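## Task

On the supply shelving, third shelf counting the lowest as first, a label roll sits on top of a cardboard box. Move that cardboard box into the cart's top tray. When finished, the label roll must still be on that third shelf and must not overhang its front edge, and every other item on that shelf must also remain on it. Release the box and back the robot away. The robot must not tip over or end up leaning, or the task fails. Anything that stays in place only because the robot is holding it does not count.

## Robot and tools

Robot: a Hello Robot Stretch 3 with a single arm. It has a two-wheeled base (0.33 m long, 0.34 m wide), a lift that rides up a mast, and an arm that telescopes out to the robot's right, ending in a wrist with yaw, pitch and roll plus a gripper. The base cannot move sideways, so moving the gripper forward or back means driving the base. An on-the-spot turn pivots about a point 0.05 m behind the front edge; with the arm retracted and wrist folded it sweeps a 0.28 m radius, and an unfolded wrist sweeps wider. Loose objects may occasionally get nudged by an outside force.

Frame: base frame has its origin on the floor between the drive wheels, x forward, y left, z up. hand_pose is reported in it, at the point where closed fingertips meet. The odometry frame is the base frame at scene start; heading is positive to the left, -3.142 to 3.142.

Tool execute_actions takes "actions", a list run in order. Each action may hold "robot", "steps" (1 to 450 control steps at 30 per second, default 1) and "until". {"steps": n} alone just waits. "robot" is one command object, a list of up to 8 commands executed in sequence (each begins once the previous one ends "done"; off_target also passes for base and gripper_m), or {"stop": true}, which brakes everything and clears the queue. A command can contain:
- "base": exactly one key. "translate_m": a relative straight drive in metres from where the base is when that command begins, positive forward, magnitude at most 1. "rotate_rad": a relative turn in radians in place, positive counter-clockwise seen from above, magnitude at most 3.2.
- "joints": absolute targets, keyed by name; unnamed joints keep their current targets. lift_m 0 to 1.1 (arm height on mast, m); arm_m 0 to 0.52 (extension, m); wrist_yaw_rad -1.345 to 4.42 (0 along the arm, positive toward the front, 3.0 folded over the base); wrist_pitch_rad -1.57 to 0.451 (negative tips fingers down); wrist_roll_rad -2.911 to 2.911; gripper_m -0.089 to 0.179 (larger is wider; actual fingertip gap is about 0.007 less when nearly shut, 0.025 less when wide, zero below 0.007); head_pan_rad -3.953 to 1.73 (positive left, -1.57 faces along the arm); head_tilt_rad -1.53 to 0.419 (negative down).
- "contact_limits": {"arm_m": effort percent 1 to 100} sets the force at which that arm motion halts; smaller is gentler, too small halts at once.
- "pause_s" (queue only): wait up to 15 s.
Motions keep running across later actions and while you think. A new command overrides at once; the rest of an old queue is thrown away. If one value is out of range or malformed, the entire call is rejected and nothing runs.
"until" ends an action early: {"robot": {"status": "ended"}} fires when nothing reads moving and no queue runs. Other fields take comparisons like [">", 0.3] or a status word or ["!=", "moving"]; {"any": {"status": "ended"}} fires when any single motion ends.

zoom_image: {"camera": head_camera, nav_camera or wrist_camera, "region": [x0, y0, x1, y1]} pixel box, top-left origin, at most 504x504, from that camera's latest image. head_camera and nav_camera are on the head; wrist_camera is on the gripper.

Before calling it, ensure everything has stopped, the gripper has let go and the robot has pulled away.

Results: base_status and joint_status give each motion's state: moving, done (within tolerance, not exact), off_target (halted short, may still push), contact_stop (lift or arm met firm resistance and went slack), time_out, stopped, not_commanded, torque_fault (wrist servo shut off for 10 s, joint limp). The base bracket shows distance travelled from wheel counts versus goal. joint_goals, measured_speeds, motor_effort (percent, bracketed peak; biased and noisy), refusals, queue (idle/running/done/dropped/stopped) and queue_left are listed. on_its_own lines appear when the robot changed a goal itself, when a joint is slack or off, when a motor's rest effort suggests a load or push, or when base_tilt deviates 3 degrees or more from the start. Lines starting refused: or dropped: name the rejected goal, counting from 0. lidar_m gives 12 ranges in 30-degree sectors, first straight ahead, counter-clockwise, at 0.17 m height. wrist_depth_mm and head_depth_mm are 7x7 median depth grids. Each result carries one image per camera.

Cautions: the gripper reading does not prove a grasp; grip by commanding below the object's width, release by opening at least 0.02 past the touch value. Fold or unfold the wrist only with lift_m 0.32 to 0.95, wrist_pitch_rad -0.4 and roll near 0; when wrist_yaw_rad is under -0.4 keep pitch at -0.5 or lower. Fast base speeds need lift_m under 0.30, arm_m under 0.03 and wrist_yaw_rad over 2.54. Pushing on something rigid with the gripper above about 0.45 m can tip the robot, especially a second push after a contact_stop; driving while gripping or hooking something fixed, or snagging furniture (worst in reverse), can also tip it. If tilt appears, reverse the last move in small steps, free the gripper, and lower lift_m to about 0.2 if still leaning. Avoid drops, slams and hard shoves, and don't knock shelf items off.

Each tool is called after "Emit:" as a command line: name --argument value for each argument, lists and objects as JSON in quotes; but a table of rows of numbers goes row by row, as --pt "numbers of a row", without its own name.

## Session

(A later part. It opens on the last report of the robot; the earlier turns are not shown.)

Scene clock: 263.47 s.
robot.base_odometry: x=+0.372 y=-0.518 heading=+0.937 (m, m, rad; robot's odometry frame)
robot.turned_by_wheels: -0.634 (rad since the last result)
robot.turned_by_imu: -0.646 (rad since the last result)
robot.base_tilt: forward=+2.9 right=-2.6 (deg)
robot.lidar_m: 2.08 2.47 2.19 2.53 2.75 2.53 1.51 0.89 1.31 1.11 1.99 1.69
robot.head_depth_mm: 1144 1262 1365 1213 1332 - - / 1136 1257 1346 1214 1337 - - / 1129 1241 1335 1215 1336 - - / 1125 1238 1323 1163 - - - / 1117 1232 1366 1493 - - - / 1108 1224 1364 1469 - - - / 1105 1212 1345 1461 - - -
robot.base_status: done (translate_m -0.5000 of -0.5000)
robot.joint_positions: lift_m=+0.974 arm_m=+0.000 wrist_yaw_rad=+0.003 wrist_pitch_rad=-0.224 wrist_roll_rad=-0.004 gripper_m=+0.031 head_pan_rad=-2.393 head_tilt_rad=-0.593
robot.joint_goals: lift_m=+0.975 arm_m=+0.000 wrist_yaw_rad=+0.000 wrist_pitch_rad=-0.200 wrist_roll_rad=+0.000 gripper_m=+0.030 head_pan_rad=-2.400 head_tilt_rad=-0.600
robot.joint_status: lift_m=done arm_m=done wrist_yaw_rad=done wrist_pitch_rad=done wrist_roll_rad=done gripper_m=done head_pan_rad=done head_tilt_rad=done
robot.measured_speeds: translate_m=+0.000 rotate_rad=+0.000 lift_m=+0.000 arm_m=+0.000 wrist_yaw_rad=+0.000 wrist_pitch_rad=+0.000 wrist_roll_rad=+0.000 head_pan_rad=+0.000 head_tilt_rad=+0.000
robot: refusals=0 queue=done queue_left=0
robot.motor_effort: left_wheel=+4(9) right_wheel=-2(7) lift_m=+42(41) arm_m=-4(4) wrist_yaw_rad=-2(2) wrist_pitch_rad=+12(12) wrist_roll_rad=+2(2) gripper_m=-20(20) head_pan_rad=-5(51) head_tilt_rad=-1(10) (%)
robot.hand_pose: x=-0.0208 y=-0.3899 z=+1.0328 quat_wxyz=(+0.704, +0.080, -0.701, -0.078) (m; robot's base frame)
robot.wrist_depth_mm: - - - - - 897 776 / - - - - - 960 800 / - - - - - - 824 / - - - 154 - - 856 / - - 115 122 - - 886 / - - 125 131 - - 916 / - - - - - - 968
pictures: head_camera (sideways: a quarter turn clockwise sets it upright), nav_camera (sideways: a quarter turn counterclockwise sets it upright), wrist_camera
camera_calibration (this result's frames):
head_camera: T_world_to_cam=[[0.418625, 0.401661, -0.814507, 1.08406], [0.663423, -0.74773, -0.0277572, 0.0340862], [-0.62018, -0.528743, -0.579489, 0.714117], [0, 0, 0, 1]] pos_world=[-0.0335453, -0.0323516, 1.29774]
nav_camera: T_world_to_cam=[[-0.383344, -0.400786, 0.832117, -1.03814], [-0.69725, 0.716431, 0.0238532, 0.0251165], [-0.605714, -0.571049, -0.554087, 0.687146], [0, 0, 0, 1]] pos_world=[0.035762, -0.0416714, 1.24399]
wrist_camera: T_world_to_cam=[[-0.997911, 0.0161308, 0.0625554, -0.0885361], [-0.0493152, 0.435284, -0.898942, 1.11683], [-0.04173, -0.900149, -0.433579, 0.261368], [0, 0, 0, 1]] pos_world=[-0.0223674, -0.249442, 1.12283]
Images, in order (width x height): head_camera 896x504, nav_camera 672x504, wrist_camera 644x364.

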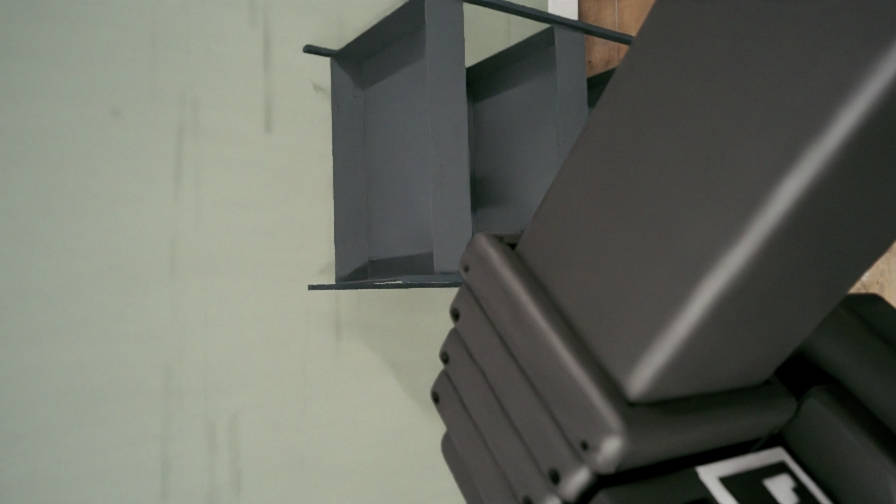

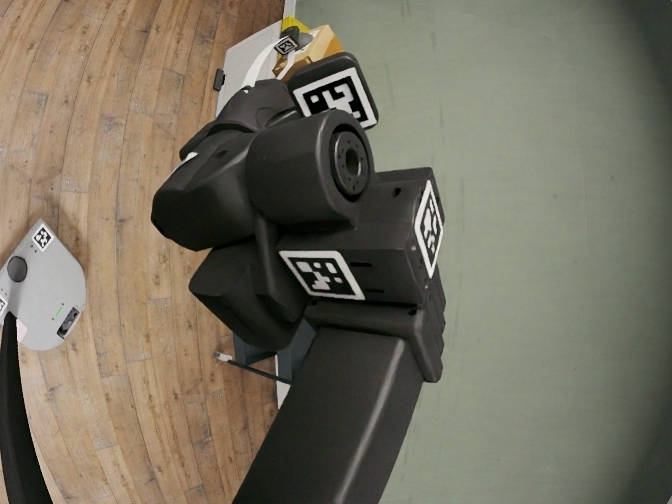

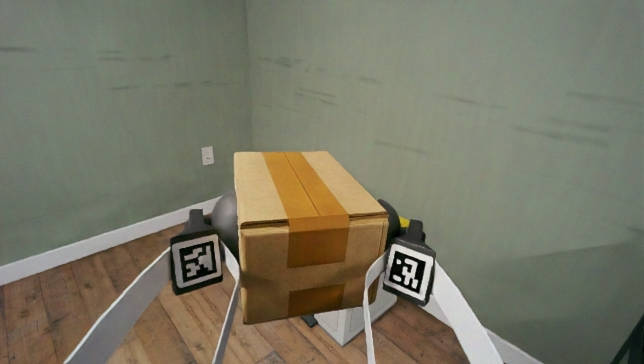

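Emit:
execute_actions --actions '[{"robot":[{"base":{"translate_m":-0.38},"joints":{"head_pan_rad":-1.57,"head_tilt_rad":-0.75}},{"base":{"rotate_rad":-0.79}},{"base":{"translate_m":0.06},"joints":{"arm_m":0.2}}],"steps":450,"until":{"robot":{"status":"ended"}}}]'

Scene clock: 290.00 s.
robot.base_odometry: x=+0.206 y=-0.815 heading=+0.147 (m, m, rad; robot's odometry frame)
robot.turned_by_wheels: -0.790 (rad since the last result)
robot.turned_by_imu: -0.801 (rad since the last result)
robot.base_tilt: forward=+2.9 right=-2.6 (deg)
robot.lidar_m: 2.20 2.00 2.57 2.43 2.85 2.43 2.59 1.46 0.65 0.62 0.64 1.07
robot.head_depth_mm: 897 - 1192 1354 1563 1373 1206 / 892 - - 945 1129 1317 1203 / 890 - - 944 1123 1291 1195 / 902 - - 932 1119 1292 1196 / 899 987 1063 942 1116 1281 1197 / 895 1006 1088 913 1118 1308 1191 / 895 1006 1147 1319 1526 1360 1191
robot.base_status: done (translate_m +0.0600 of +0.0600)
robot.joint_positions: lift_m=+0.974 arm_m=+0.200 wrist_yaw_rad=+0.002 wrist_pitch_rad=-0.224 wrist_roll_rad=-0.003 gripper_m=+0.031 head_pan_rad=-1.577 head_tilt_rad=-0.741
robot.joint_goals: lift_m=+0.975 arm_m=+0.200 wrist_yaw_rad=+0.000 wrist_pitch_rad=-0.200 wrist_roll_rad=+0.000 gripper_m=+0.030 head_pan_rad=-1.570 head_tilt_rad=-0.750
robot.joint_status: lift_m=done arm_m=done wrist_yaw_rad=done wrist_pitch_rad=done wrist_roll_rad=done gripper_m=done head_pan_rad=done head_tilt_rad=done
robot.measured_speeds: translate_m=+0.000 rotate_rad=+0.000 lift_m=+0.000 arm_m=+0.000 wrist_yaw_rad=+0.000 wrist_pitch_rad=+0.000 wrist_roll_rad=+0.000 head_pan_rad=+0.000 head_tilt_rad=+0.000
robot: refusals=0 queue=done queue_left=0
robot.motor_effort: left_wheel=+3(9) right_wheel=-3(5) lift_m=+41(42) arm_m=+4(5) wrist_yaw_rad=-2(2) wrist_pitch_rad=+12(12) wrist_roll_rad=+2(2) gripper_m=-20(20) head_pan_rad=+4(52) head_tilt_rad=-4(13) (%)
robot.hand_pose: x=-0.0209 y=-0.5891 z=+1.0328 quat_wxyz=(+0.704, +0.080, -0.701, -0.078) (m; robot's base frame)
robot.wrist_depth_mm: 522 527 522 518 513 509 513 / 564 559 551 546 556 546 541 / 599 598 596 597 591 589 584 / 650 639 630 153 641 637 638 / 700 699 115 122 663 680 683 / 772 753 125 130 587 748 738 / 866 845 495 520 524 825 814
pictures: head_camera (sideways: a quarter turn clockwise sets it upright), nav_camera (sideways: a quarter turn counterclockwise sets it upright), wrist_camera
camera_calibration (this result's frames):
head_camera: T_world_to_cam=[[-0.00507305, 0.69404, -0.719918, 0.963348], [0.99922, -0.024675, -0.0308293, 0.0360316], [-0.0391608, -0.719513, -0.693374, 0.858715], [0, 0, 0, 1]] pos_world=[0.00251156, -0.0498568, 1.29005]
nav_camera: T_world_to_cam=[[0.028589, -0.670631, 0.74124, -0.922189], [-0.99959, -0.0203269, 0.0201627, 0.0317696], [0.00154537, -0.741512, -0.670938, 0.83545], [0, 0, 0, 1]] pos_world=[0.05683, 0.00169299, 1.24346]
wrist_camera: T_world_to_cam=[[-0.997932, 0.0166306, 0.062085, -0.0846391], [-0.0486731, 0.435315, -0.898961, 1.20359], [-0.0419768, -0.900124, -0.433606, 0.0820942], [0, 0, 0, 1]] pos_world=[-0.0224357, -0.448638, 1.12283]
Images, in order (width x height): head_camera 896x504, nav_camera 672x504, wrist_camera 644x364.

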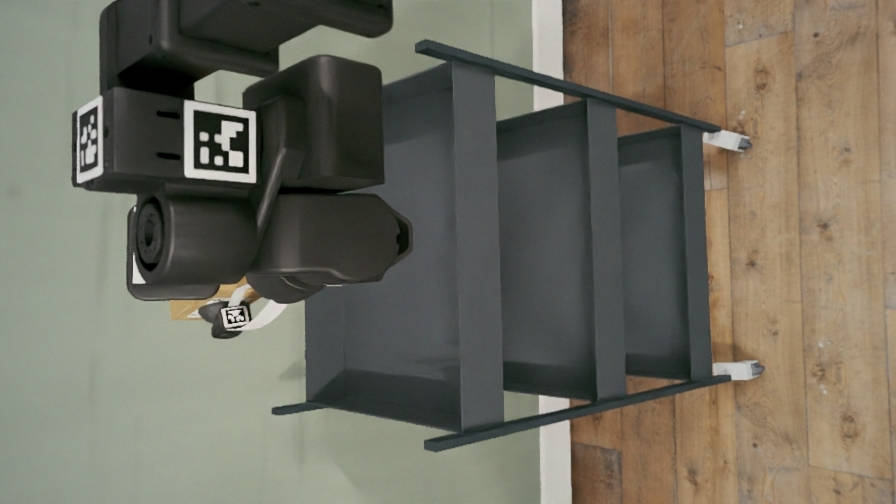

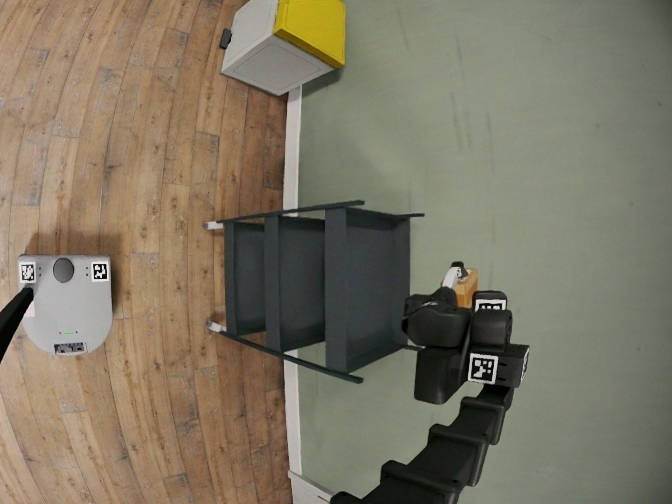

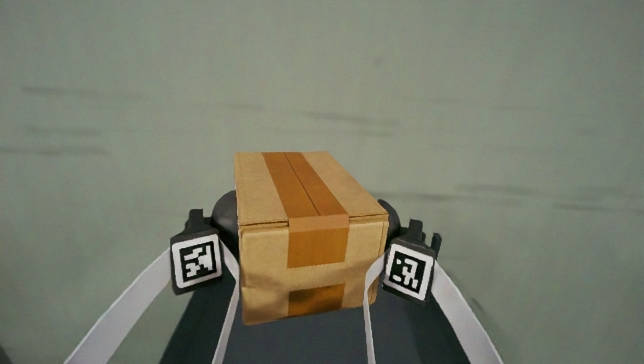

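Emit:
execute_actions --actions '[{"robot":[{"joints":{"arm_m":0.37,"wrist_pitch_rad":-0.5}},{"joints":{"lift_m":0.80}}],"steps":450,"until":{"robot":{"status":"ended"}}}]'

Scene clock: 308.07 s.
robot.base_odometry: x=+0.206 y=-0.815 heading=+0.147 (m, m, rad; robot's odometry frame)
robot.turned_by_wheels: +0.000 (rad since the last result)
robot.turned_by_imu: +0.000 (rad since the last result)
robot.base_tilt: forward=+2.9 right=-2.5 (deg)
robot.lidar_m: 2.20 2.01 2.56 2.44 2.86 2.43 2.58 1.46 0.65 0.62 0.64 1.07
robot.head_depth_mm: 912 1026 1179 1350 1566 - - / 908 1026 1128 - 1097 1289 1200 / 904 1021 - 919 1122 1289 1197 / 901 1014 1097 916 1120 1287 1196 / 899 1014 1084 941 1120 1288 1195 / 896 1005 1086 915 1118 1313 1193 / 896 1006 1150 1313 1543 1358 1195
robot.base_status: done (translate_m +0.0600 of +0.0600)
robot.joint_positions: lift_m=+0.801 arm_m=+0.370 wrist_yaw_rad=+0.002 wrist_pitch_rad=-0.520 wrist_roll_rad=-0.003 gripper_m=+0.031 head_pan_rad=-1.577 head_tilt_rad=-0.741
robot.joint_goals: lift_m=+0.800 arm_m=+0.370 wrist_yaw_rad=+0.000 wrist_pitch_rad=-0.500 wrist_roll_rad=+0.000 gripper_m=+0.030 head_pan_rad=-1.570 head_tilt_rad=-0.750
robot.joint_status: lift_m=done arm_m=done wrist_yaw_rad=done wrist_pitch_rad=done wrist_roll_rad=done gripper_m=done head_pan_rad=done head_tilt_rad=done
robot.measured_speeds: translate_m=+0.000 rotate_rad=+0.000 lift_m=+0.000 arm_m=+0.000 wrist_yaw_rad=+0.000 wrist_pitch_rad=+0.000 wrist_roll_rad=+0.000 head_pan_rad=+0.000 head_tilt_rad=+0.000
robot: refusals=0 queue=done queue_left=0
robot.motor_effort: left_wheel=+3(3) right_wheel=-3(3) lift_m=+18(41) arm_m=+4(3) wrist_yaw_rad=-1(1) wrist_pitch_rad=+11(12) wrist_roll_rad=+2(2) gripper_m=-20(20) head_pan_rad=+4(4) head_tilt_rad=-3(2) (%)
robot.hand_pose: x=-0.0211 y=-0.7250 z=+0.7910 quat_wxyz=(+0.685, +0.183, -0.682, -0.181) (m; robot's base frame)
robot.wrist_depth_mm: 395 387 387 386 379 377 374 / 441 429 431 426 423 412 420 / 498 394 389 394 391 393 475 / 566 337 345 153 384 361 525 / 264 300 115 122 320 326 291 / 238 267 125 131 266 284 252 / 229 237 240 244 246 250 242
pictures: head_camera (sideways: a quarter turn clockwise sets it upright), nav_camera (sideways: a quarter turn counterclockwise sets it upright), wrist_camera
camera_calibration (this result's frames):
head_camera: T_world_to_cam=[[-0.00507303, 0.694057, -0.719902, 0.963327], [0.99922, -0.0246742, -0.0308297, 0.0360321], [-0.0391606, -0.719497, -0.69339, 0.858736], [0, 0, 0, 1]] pos_world=[0.00251156, -0.0498565, 1.29005]
nav_camera: T_world_to_cam=[[0.028589, -0.670648, 0.741224, -0.922169], [-0.99959, -0.0203275, 0.0201621, 0.0317704], [0.00154555, -0.741497, -0.670954, 0.835472], [0, 0, 0, 1]] pos_world=[0.05683, 0.00169431, 1.24346]
wrist_camera: T_world_to_cam=[[-0.997905, -0.00191276, 0.0646705, -0.08299], [-0.0487825, 0.67884, -0.732664, 1.09035], [-0.0424995, -0.734284, -0.677511, 0.168066], [0, 0, 0, 1]] pos_world=[-0.0224836, -0.616921, 0.918091]
Images, in order (width x height): head_camera 896x504, nav_camera 672x504, wrist_camera 644x364.

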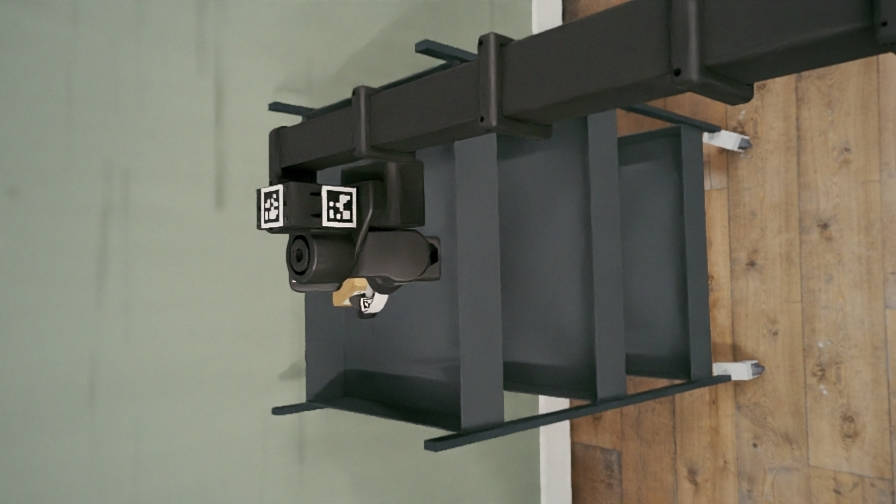

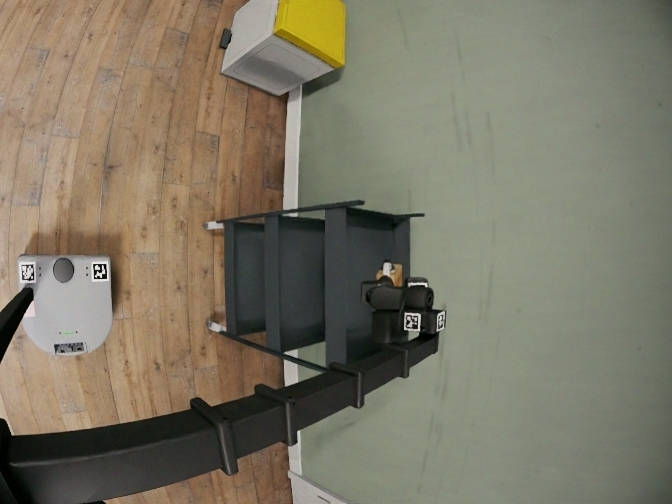

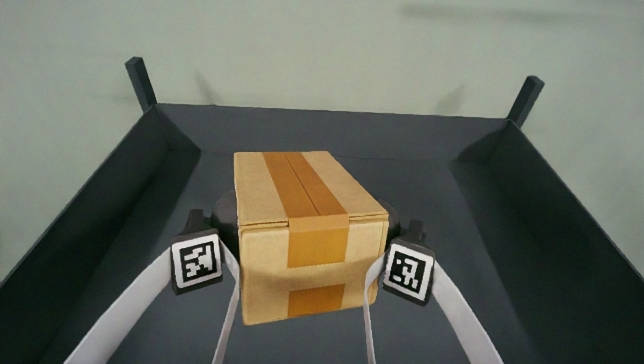

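Emit:
execute_actions --actions '[{"robot":[{"joints":{"lift_m":0.73}}],"steps":450,"until":{"robot":{"status":"ended"}}}]'

Scene clock: 314.57 s.
robot.base_odometry: x=+0.206 y=-0.815 heading=+0.147 (m, m, rad; robot's odometry frame)
robot.turned_by_wheels: +0.000 (rad since the last result)
robot.turned_by_imu: +0.000 (rad since the last result)
robot.base_tilt: forward=+2.9 right=-2.5 (deg)
robot.lidar_m: 2.19 2.00 2.57 2.44 2.85 2.44 2.59 1.46 0.65 0.62 0.64 1.07
robot.head_depth_mm: 911 1029 1178 1355 1559 1400 - / 909 1022 1108 947 - 1281 1190 / 904 1022 1102 - 1120 1288 1200 / 901 1016 1098 - 1123 1287 1198 / 900 1013 1079 927 1117 1281 1196 / 894 1009 1086 912 1119 1305 1194 / 891 1005 1147 1317 1543 1359 1192
robot.base_status: done (translate_m +0.0600 of +0.0600)
robot.joint_positions: lift_m=+0.731 arm_m=+0.370 wrist_yaw_rad=+0.002 wrist_pitch_rad=-0.520 wrist_roll_rad=-0.003 gripper_m=+0.031 head_pan_rad=-1.577 head_tilt_rad=-0.741
robot.joint_goals: lift_m=+0.730 arm_m=+0.370 wrist_yaw_rad=+0.000 wrist_pitch_rad=-0.500 wrist_roll_rad=+0.000 gripper_m=+0.030 head_pan_rad=-1.570 head_tilt_rad=-0.750
robot.joint_status: lift_m=done arm_m=done wrist_yaw_rad=done wrist_pitch_rad=done wrist_roll_rad=done gripper_m=done head_pan_rad=done head_tilt_rad=done
robot.measured_speeds: translate_m=+0.000 rotate_rad=+0.000 lift_m=+0.000 arm_m=+0.000 wrist_yaw_rad=+0.000 wrist_pitch_rad=+0.000 wrist_roll_rad=+0.000 head_pan_rad=+0.000 head_tilt_rad=+0.000
robot: refusals=0 queue=done queue_left=0
robot.motor_effort: left_wheel=+3(3) right_wheel=-2(2) lift_m=+18(18) arm_m=+5(5) wrist_yaw_rad=-2(1) wrist_pitch_rad=+11(11) wrist_roll_rad=+2(2) gripper_m=-20(20) head_pan_rad=+4(4) head_tilt_rad=-2(2) (%)
robot.hand_pose: x=-0.0211 y=-0.7249 z=+0.7209 quat_wxyz=(+0.685, +0.183, -0.682, -0.181) (m; robot's base frame)
robot.wrist_depth_mm: 392 382 381 382 381 375 367 / 427 327 344 342 342 338 410 / 234 308 327 336 344 334 270 / 235 263 249 153 280 285 254 / 216 225 115 123 233 239 236 / 195 195 125 131 193 207 210 / 174 173 174 177 179 183 184
pictures: head_camera (sideways: a quarter turn clockwise sets it upright), nav_camera (sideways: a quarter turn counterclockwise sets it upright), wrist_camera
camera_calibration (this result's frames):
head_camera: T_world_to_cam=[[-0.00507287, 0.694057, -0.719902, 0.963327], [0.99922, -0.0246745, -0.0308297, 0.0360321], [-0.0391608, -0.719497, -0.69339, 0.858736], [0, 0, 0, 1]] pos_world=[0.00251155, -0.0498565, 1.29005]
nav_camera: T_world_to_cam=[[0.0285888, -0.670648, 0.741224, -0.922169], [-0.99959, -0.0203273, 0.0201621, 0.0317704], [0.00154537, -0.741497, -0.670954, 0.835472], [0, 0, 0, 1]] pos_world=[0.05683, 0.0016943, 1.24346]
wrist_camera: T_world_to_cam=[[-0.997905, -0.00192291, 0.0646705, -0.0784678], [-0.0487827, 0.678954, -0.732558, 1.03902], [-0.0424997, -0.734178, -0.677625, 0.12079], [0, 0, 0, 1]] pos_world=[-0.0224836, -0.616918, 0.848069]
Images, in order (width x height): head_camera 896x504, nav_camera 672x504, wrist_camera 644x364.

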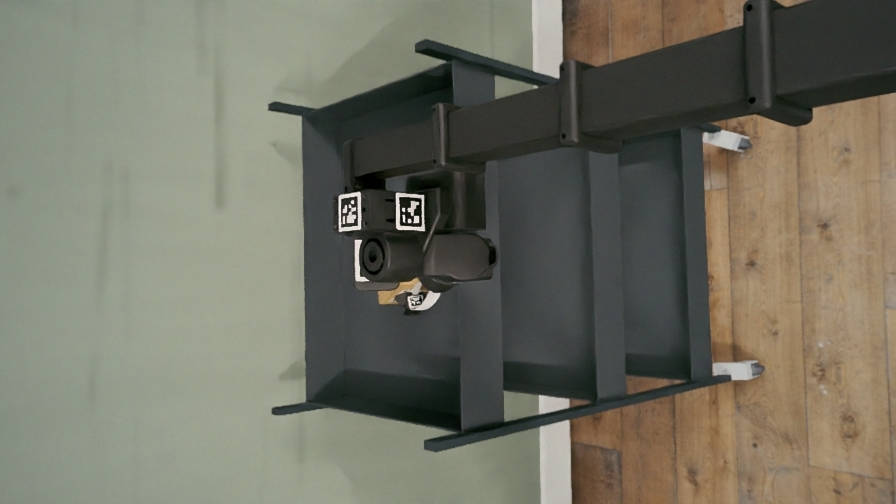

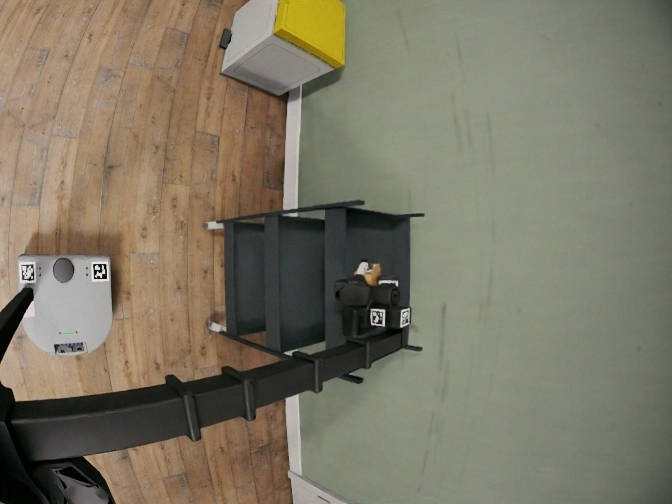

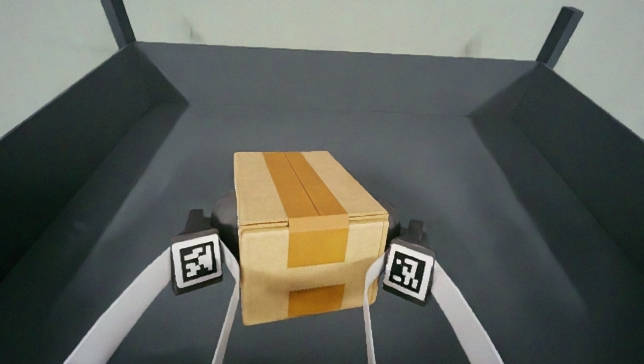

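Emit:
execute_actions --actions '[{"robot":[{"joints":{"lift_m":0.72}},{"joints":{"gripper_m":0.13}},{"pause_s":0.3},{"joints":{"lift_m":0.9}},{"joints":{"arm_m":0.0}}],"steps":450,"until":{"robot":{"status":"ended"}}}]'

Scene clock: 327.57 s.
robot.base_odometry: x=+0.206 y=-0.815 heading=+0.147 (m, m, rad; robot's odometry frame)
robot.turned_by_wheels: +0.000 (rad since the last result)
robot.turned_by_imu: +0.000 (rad since the last result)
robot.base_tilt: forward=+2.9 right=-2.6 (deg)
robot.lidar_m: 2.19 2.00 2.57 2.44 2.85 2.43 2.59 1.46 0.65 0.62 0.64 1.07
robot.head_depth_mm: 910 1026 1181 1351 1567 - - / 909 1023 1104 946 1143 - - / 907 1021 1096 946 1179 - - / 903 1016 1091 892 - - - / 898 1012 1080 939 1144 1285 1192 / 896 1007 1085 912 1143 1309 1196 / 891 1005 1152 1319 1537 1358 1191
robot.base_status: done (translate_m +0.0600 of +0.0600)
robot.joint_positions: lift_m=+0.899 arm_m=+0.000 wrist_yaw_rad=+0.002 wrist_pitch_rad=-0.517 wrist_roll_rad=-0.003 gripper_m=+0.130 head_pan_rad=-1.577 head_tilt_rad=-0.741
robot.joint_goals: lift_m=+0.900 arm_m=+0.000 wrist_yaw_rad=+0.000 wrist_pitch_rad=-0.500 wrist_roll_rad=+0.000 gripper_m=+0.130 head_pan_rad=-1.570 head_tilt_rad=-0.750
robot.joint_status: lift_m=done arm_m=done wrist_yaw_rad=done wrist_pitch_rad=done wrist_roll_rad=done gripper_m=done head_pan_rad=done head_tilt_rad=done
robot.measured_speeds: translate_m=+0.000 rotate_rad=+0.000 lift_m=+0.000 arm_m=+0.000 wrist_yaw_rad=+0.000 wrist_pitch_rad=+0.000 wrist_roll_rad=+0.000 head_pan_rad=+0.000 head_tilt_rad=+0.000
robot: refusals=0 queue=done queue_left=0
robot.motor_effort: left_wheel=+3(3) right_wheel=-3(2) lift_m=+41(41) arm_m=-5(4) wrist_yaw_rad=-1(1) wrist_pitch_rad=+9(11) wrist_roll_rad=+2(2) gripper_m=+0(81) head_pan_rad=+4(4) head_tilt_rad=-4(3) (%)
robot.hand_pose: x=-0.0211 y=-0.3563 z=+0.8907 quat_wxyz=(+0.685, +0.182, -0.682, -0.180) (m; robot's base frame)
robot.wrist_depth_mm: 739 731 716 709 714 706 700 / 816 819 777 744 767 788 770 / 928 920 630 618 644 887 868 / - - 502 496 503 - - / - - 772 778 775 - - / - - 940 886 903 - - / 935 924 939 919 947 - -
pictures: head_camera (sideways: a quarter turn clockwise sets it upright), nav_camera (sideways: a quarter turn counterclockwise sets it upright), wrist_camera
camera_calibration (this result's frames):
head_camera: T_world_to_cam=[[-0.00515486, 0.694057, -0.719902, 0.963327], [0.999223, -0.0245564, -0.0308297, 0.0360321], [-0.0390758, -0.719502, -0.693391, 0.858736], [0, 0, 0, 1]] pos_world=[0.00251744, -0.049857, 1.29005]
nav_camera: T_world_to_cam=[[0.0286681, -0.670645, 0.741224, -0.922169], [-0.999588, -0.0204454, 0.0201621, 0.0317704], [0.00163297, -0.741496, -0.670955, 0.835472], [0, 0, 0, 1]] pos_world=[0.0568298, 0.00170033, 1.24346]
wrist_camera: T_world_to_cam=[[-0.997906, -0.00167989, 0.0646623, -0.0886415], [-0.0487678, 0.676263, -0.735044, 0.914329], [-0.0424939, -0.736658, -0.674929, 0.503176], [0, 0, 0, 1]] pos_world=[-0.0224841, -0.247808, 1.01741]
Images, in order (width x height): head_camera 896x504, nav_camera 672x504, wrist_camera 644x364.

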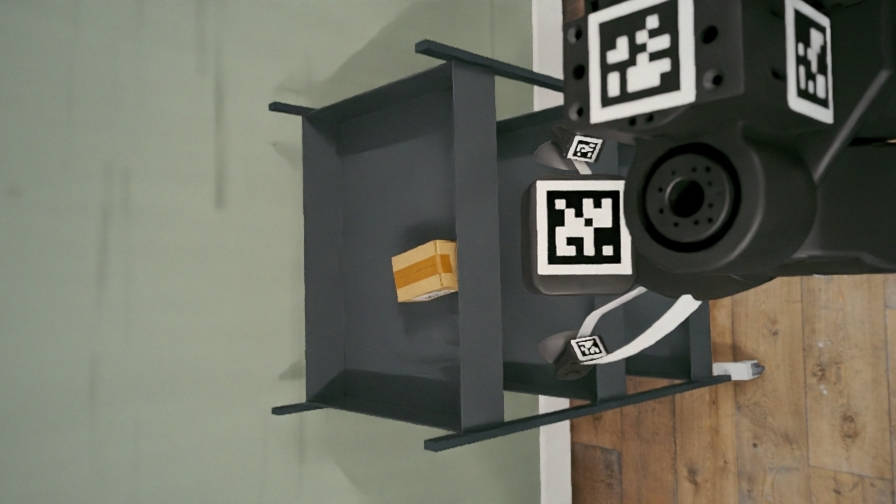

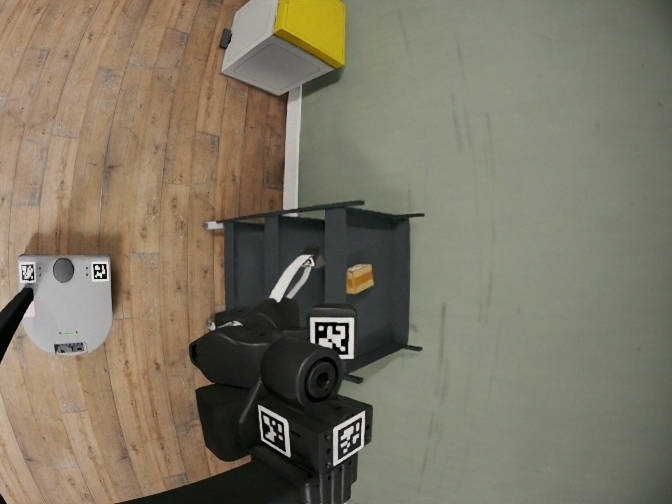

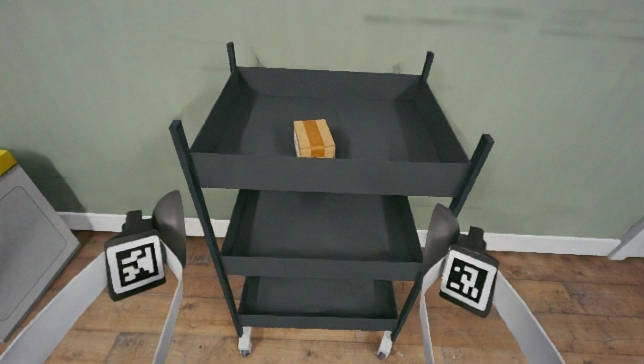

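Emit:
execute_actions --actions '[{"robot":{"joints":{"head_pan_rad":0.65,"head_tilt_rad":-0.15}},"steps":100,"until":{"robot":{"status":"ended"}}}]'

Emit:
zoom_image --camera "head_camera" --region '[150, 0, 550, 504]'

Scene clock: 333.57 s.
robot.base_odometry: x=+0.206 y=-0.815 heading=+0.147 (m, m, rad; robot's odometry frame)
robot.turned_by_wheels: +0.000 (rad since the last result)
robot.turned_by_imu: +0.000 (rad since the last result)
robot.base_tilt: forward=+2.9 right=-2.6 (deg)
robot.lidar_m: 2.20 2.00 2.56 2.43 2.85 2.43 2.59 1.46 0.65 0.62 0.64 1.07
robot.head_depth_mm: 2043 2095 2149 2206 2268 2301 1872 / 2168 2222 2287 2337 2408 2387 1887 / 2263 2024 2086 2175 2268 2274 1865 / 2415 2403 2539 2597 2409 2270 1869 / 2588 2619 2704 2755 2752 2361 1863 / 2801 2464 2548 2614 2642 2500 1862 / 2986 3126 3209 3306 3351 2488 1871
robot.base_status: done (translate_m +0.0600 of +0.0600)
robot.joint_positions: lift_m=+0.899 arm_m=+0.000 wrist_yaw_rad=+0.002 wrist_pitch_rad=-0.517 wrist_roll_rad=-0.003 gripper_m=+0.130 head_pan_rad=+0.643 head_tilt_rad=-0.162
robot.joint_goals: lift_m=+0.900 arm_m=+0.000 wrist_yaw_rad=+0.000 wrist_pitch_rad=-0.500 wrist_roll_rad=+0.000 gripper_m=+0.130 head_pan_rad=+0.650 head_tilt_rad=-0.150
robot.joint_status: lift_m=done arm_m=done wrist_yaw_rad=done wrist_pitch_rad=done wrist_roll_rad=done gripper_m=done head_pan_rad=done head_tilt_rad=done
robot.measured_speeds: translate_m=+0.000 rotate_rad=+0.000 lift_m=+0.000 arm_m=+0.000 wrist_yaw_rad=+0.000 wrist_pitch_rad=+0.000 wrist_roll_rad=+0.000 head_pan_rad=+0.000 head_tilt_rad=+0.000
robot: refusals=0 queue=done queue_left=0
robot.motor_effort: left_wheel=+3(3) right_wheel=-3(3) lift_m=+41(40) arm_m=-4(5) wrist_yaw_rad=-1(1) wrist_pitch_rad=+9(9) wrist_roll_rad=+2(2) gripper_m=+0(0) head_pan_rad=+5(51) head_tilt_rad=+4(23) (%)
robot.hand_pose: x=-0.0211 y=-0.3563 z=+0.8907 quat_wxyz=(+0.685, +0.182, -0.682, -0.180) (m; robot's base frame)
robot.wrist_depth_mm: 738 728 727 716 701 712 705 / 820 812 779 752 750 804 768 / 924 908 634 625 654 875 875 / - - 494 501 509 - - / - - 790 778 774 - - / - - 956 914 915 - - / 937 932 922 918 933 - -
pictures: head_camera (sideways: a quarter turn clockwise sets it upright), nav_camera (sideways: a quarter turn counterclockwise sets it upright), wrist_camera
camera_calibration (this result's frames):
head_camera: T_world_to_cam=[[-0.144044, -0.11955, -0.982323, 1.30648], [-0.573116, 0.819324, -0.0156736, 0.0259098], [0.806715, 0.560728, -0.186535, 0.194047], [0, 0, 0, 1]] pos_world=[0.0464986, 0.0261535, 1.31999]
nav_camera: T_world_to_cam=[[0.104916, 0.119447, 0.987282, -1.24364], [0.607995, -0.793321, 0.0313705, 0.00735205], [0.786978, 0.596971, -0.155855, 0.160399], [0, 0, 0, 1]] pos_world=[-0.000222266, 0.0586288, 1.25259]
wrist_camera: T_world_to_cam=[[-0.997906, -0.00167989, 0.0646621, -0.0886413], [-0.0487677, 0.676263, -0.735044, 0.91433], [-0.0424938, -0.736658, -0.674929, 0.503175], [0, 0, 0, 1]] pos_world=[-0.0224841, -0.247808, 1.01741]
Images, in order (width x height): head_camera 896x504, nav_camera 672x504, wrist_camera 644x364.

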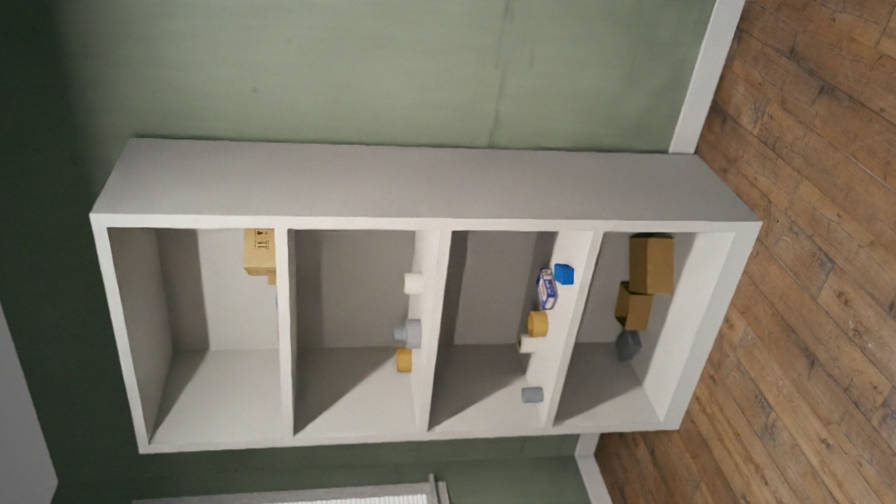

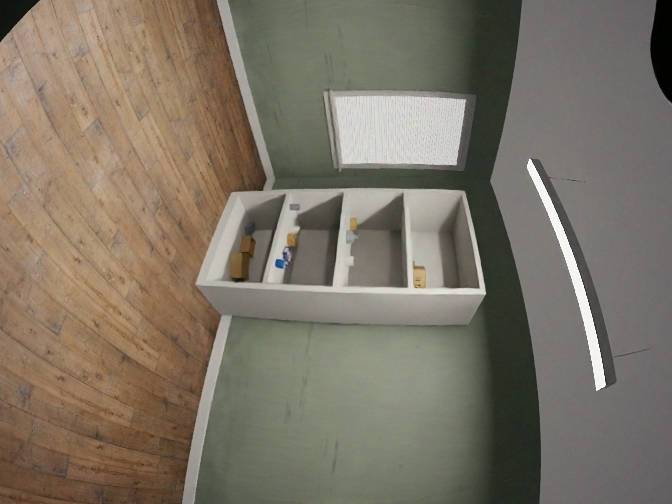

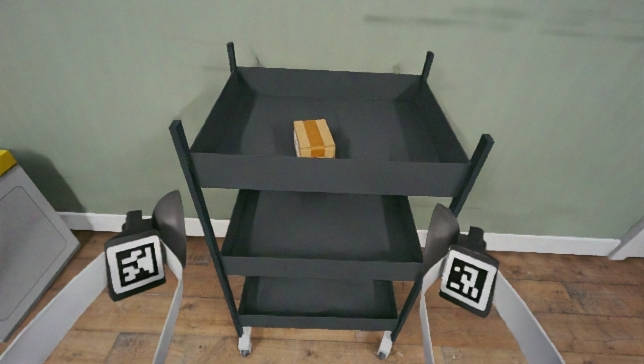

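Region (150, 0, 550, 504) of head_camera's 896x504 image, scaled by 1.000; it fills the left 400 columns of this view, and the rest is white.

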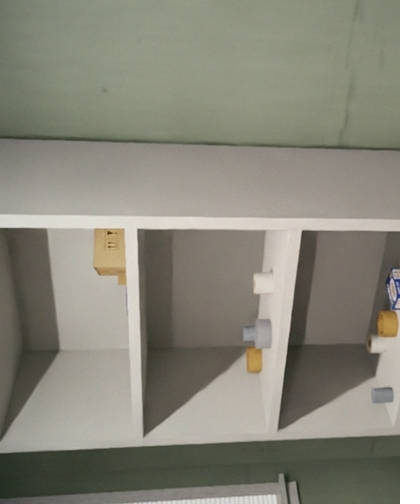

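Emit:
finished_scene --scene 1

The scene is finished: the task was done.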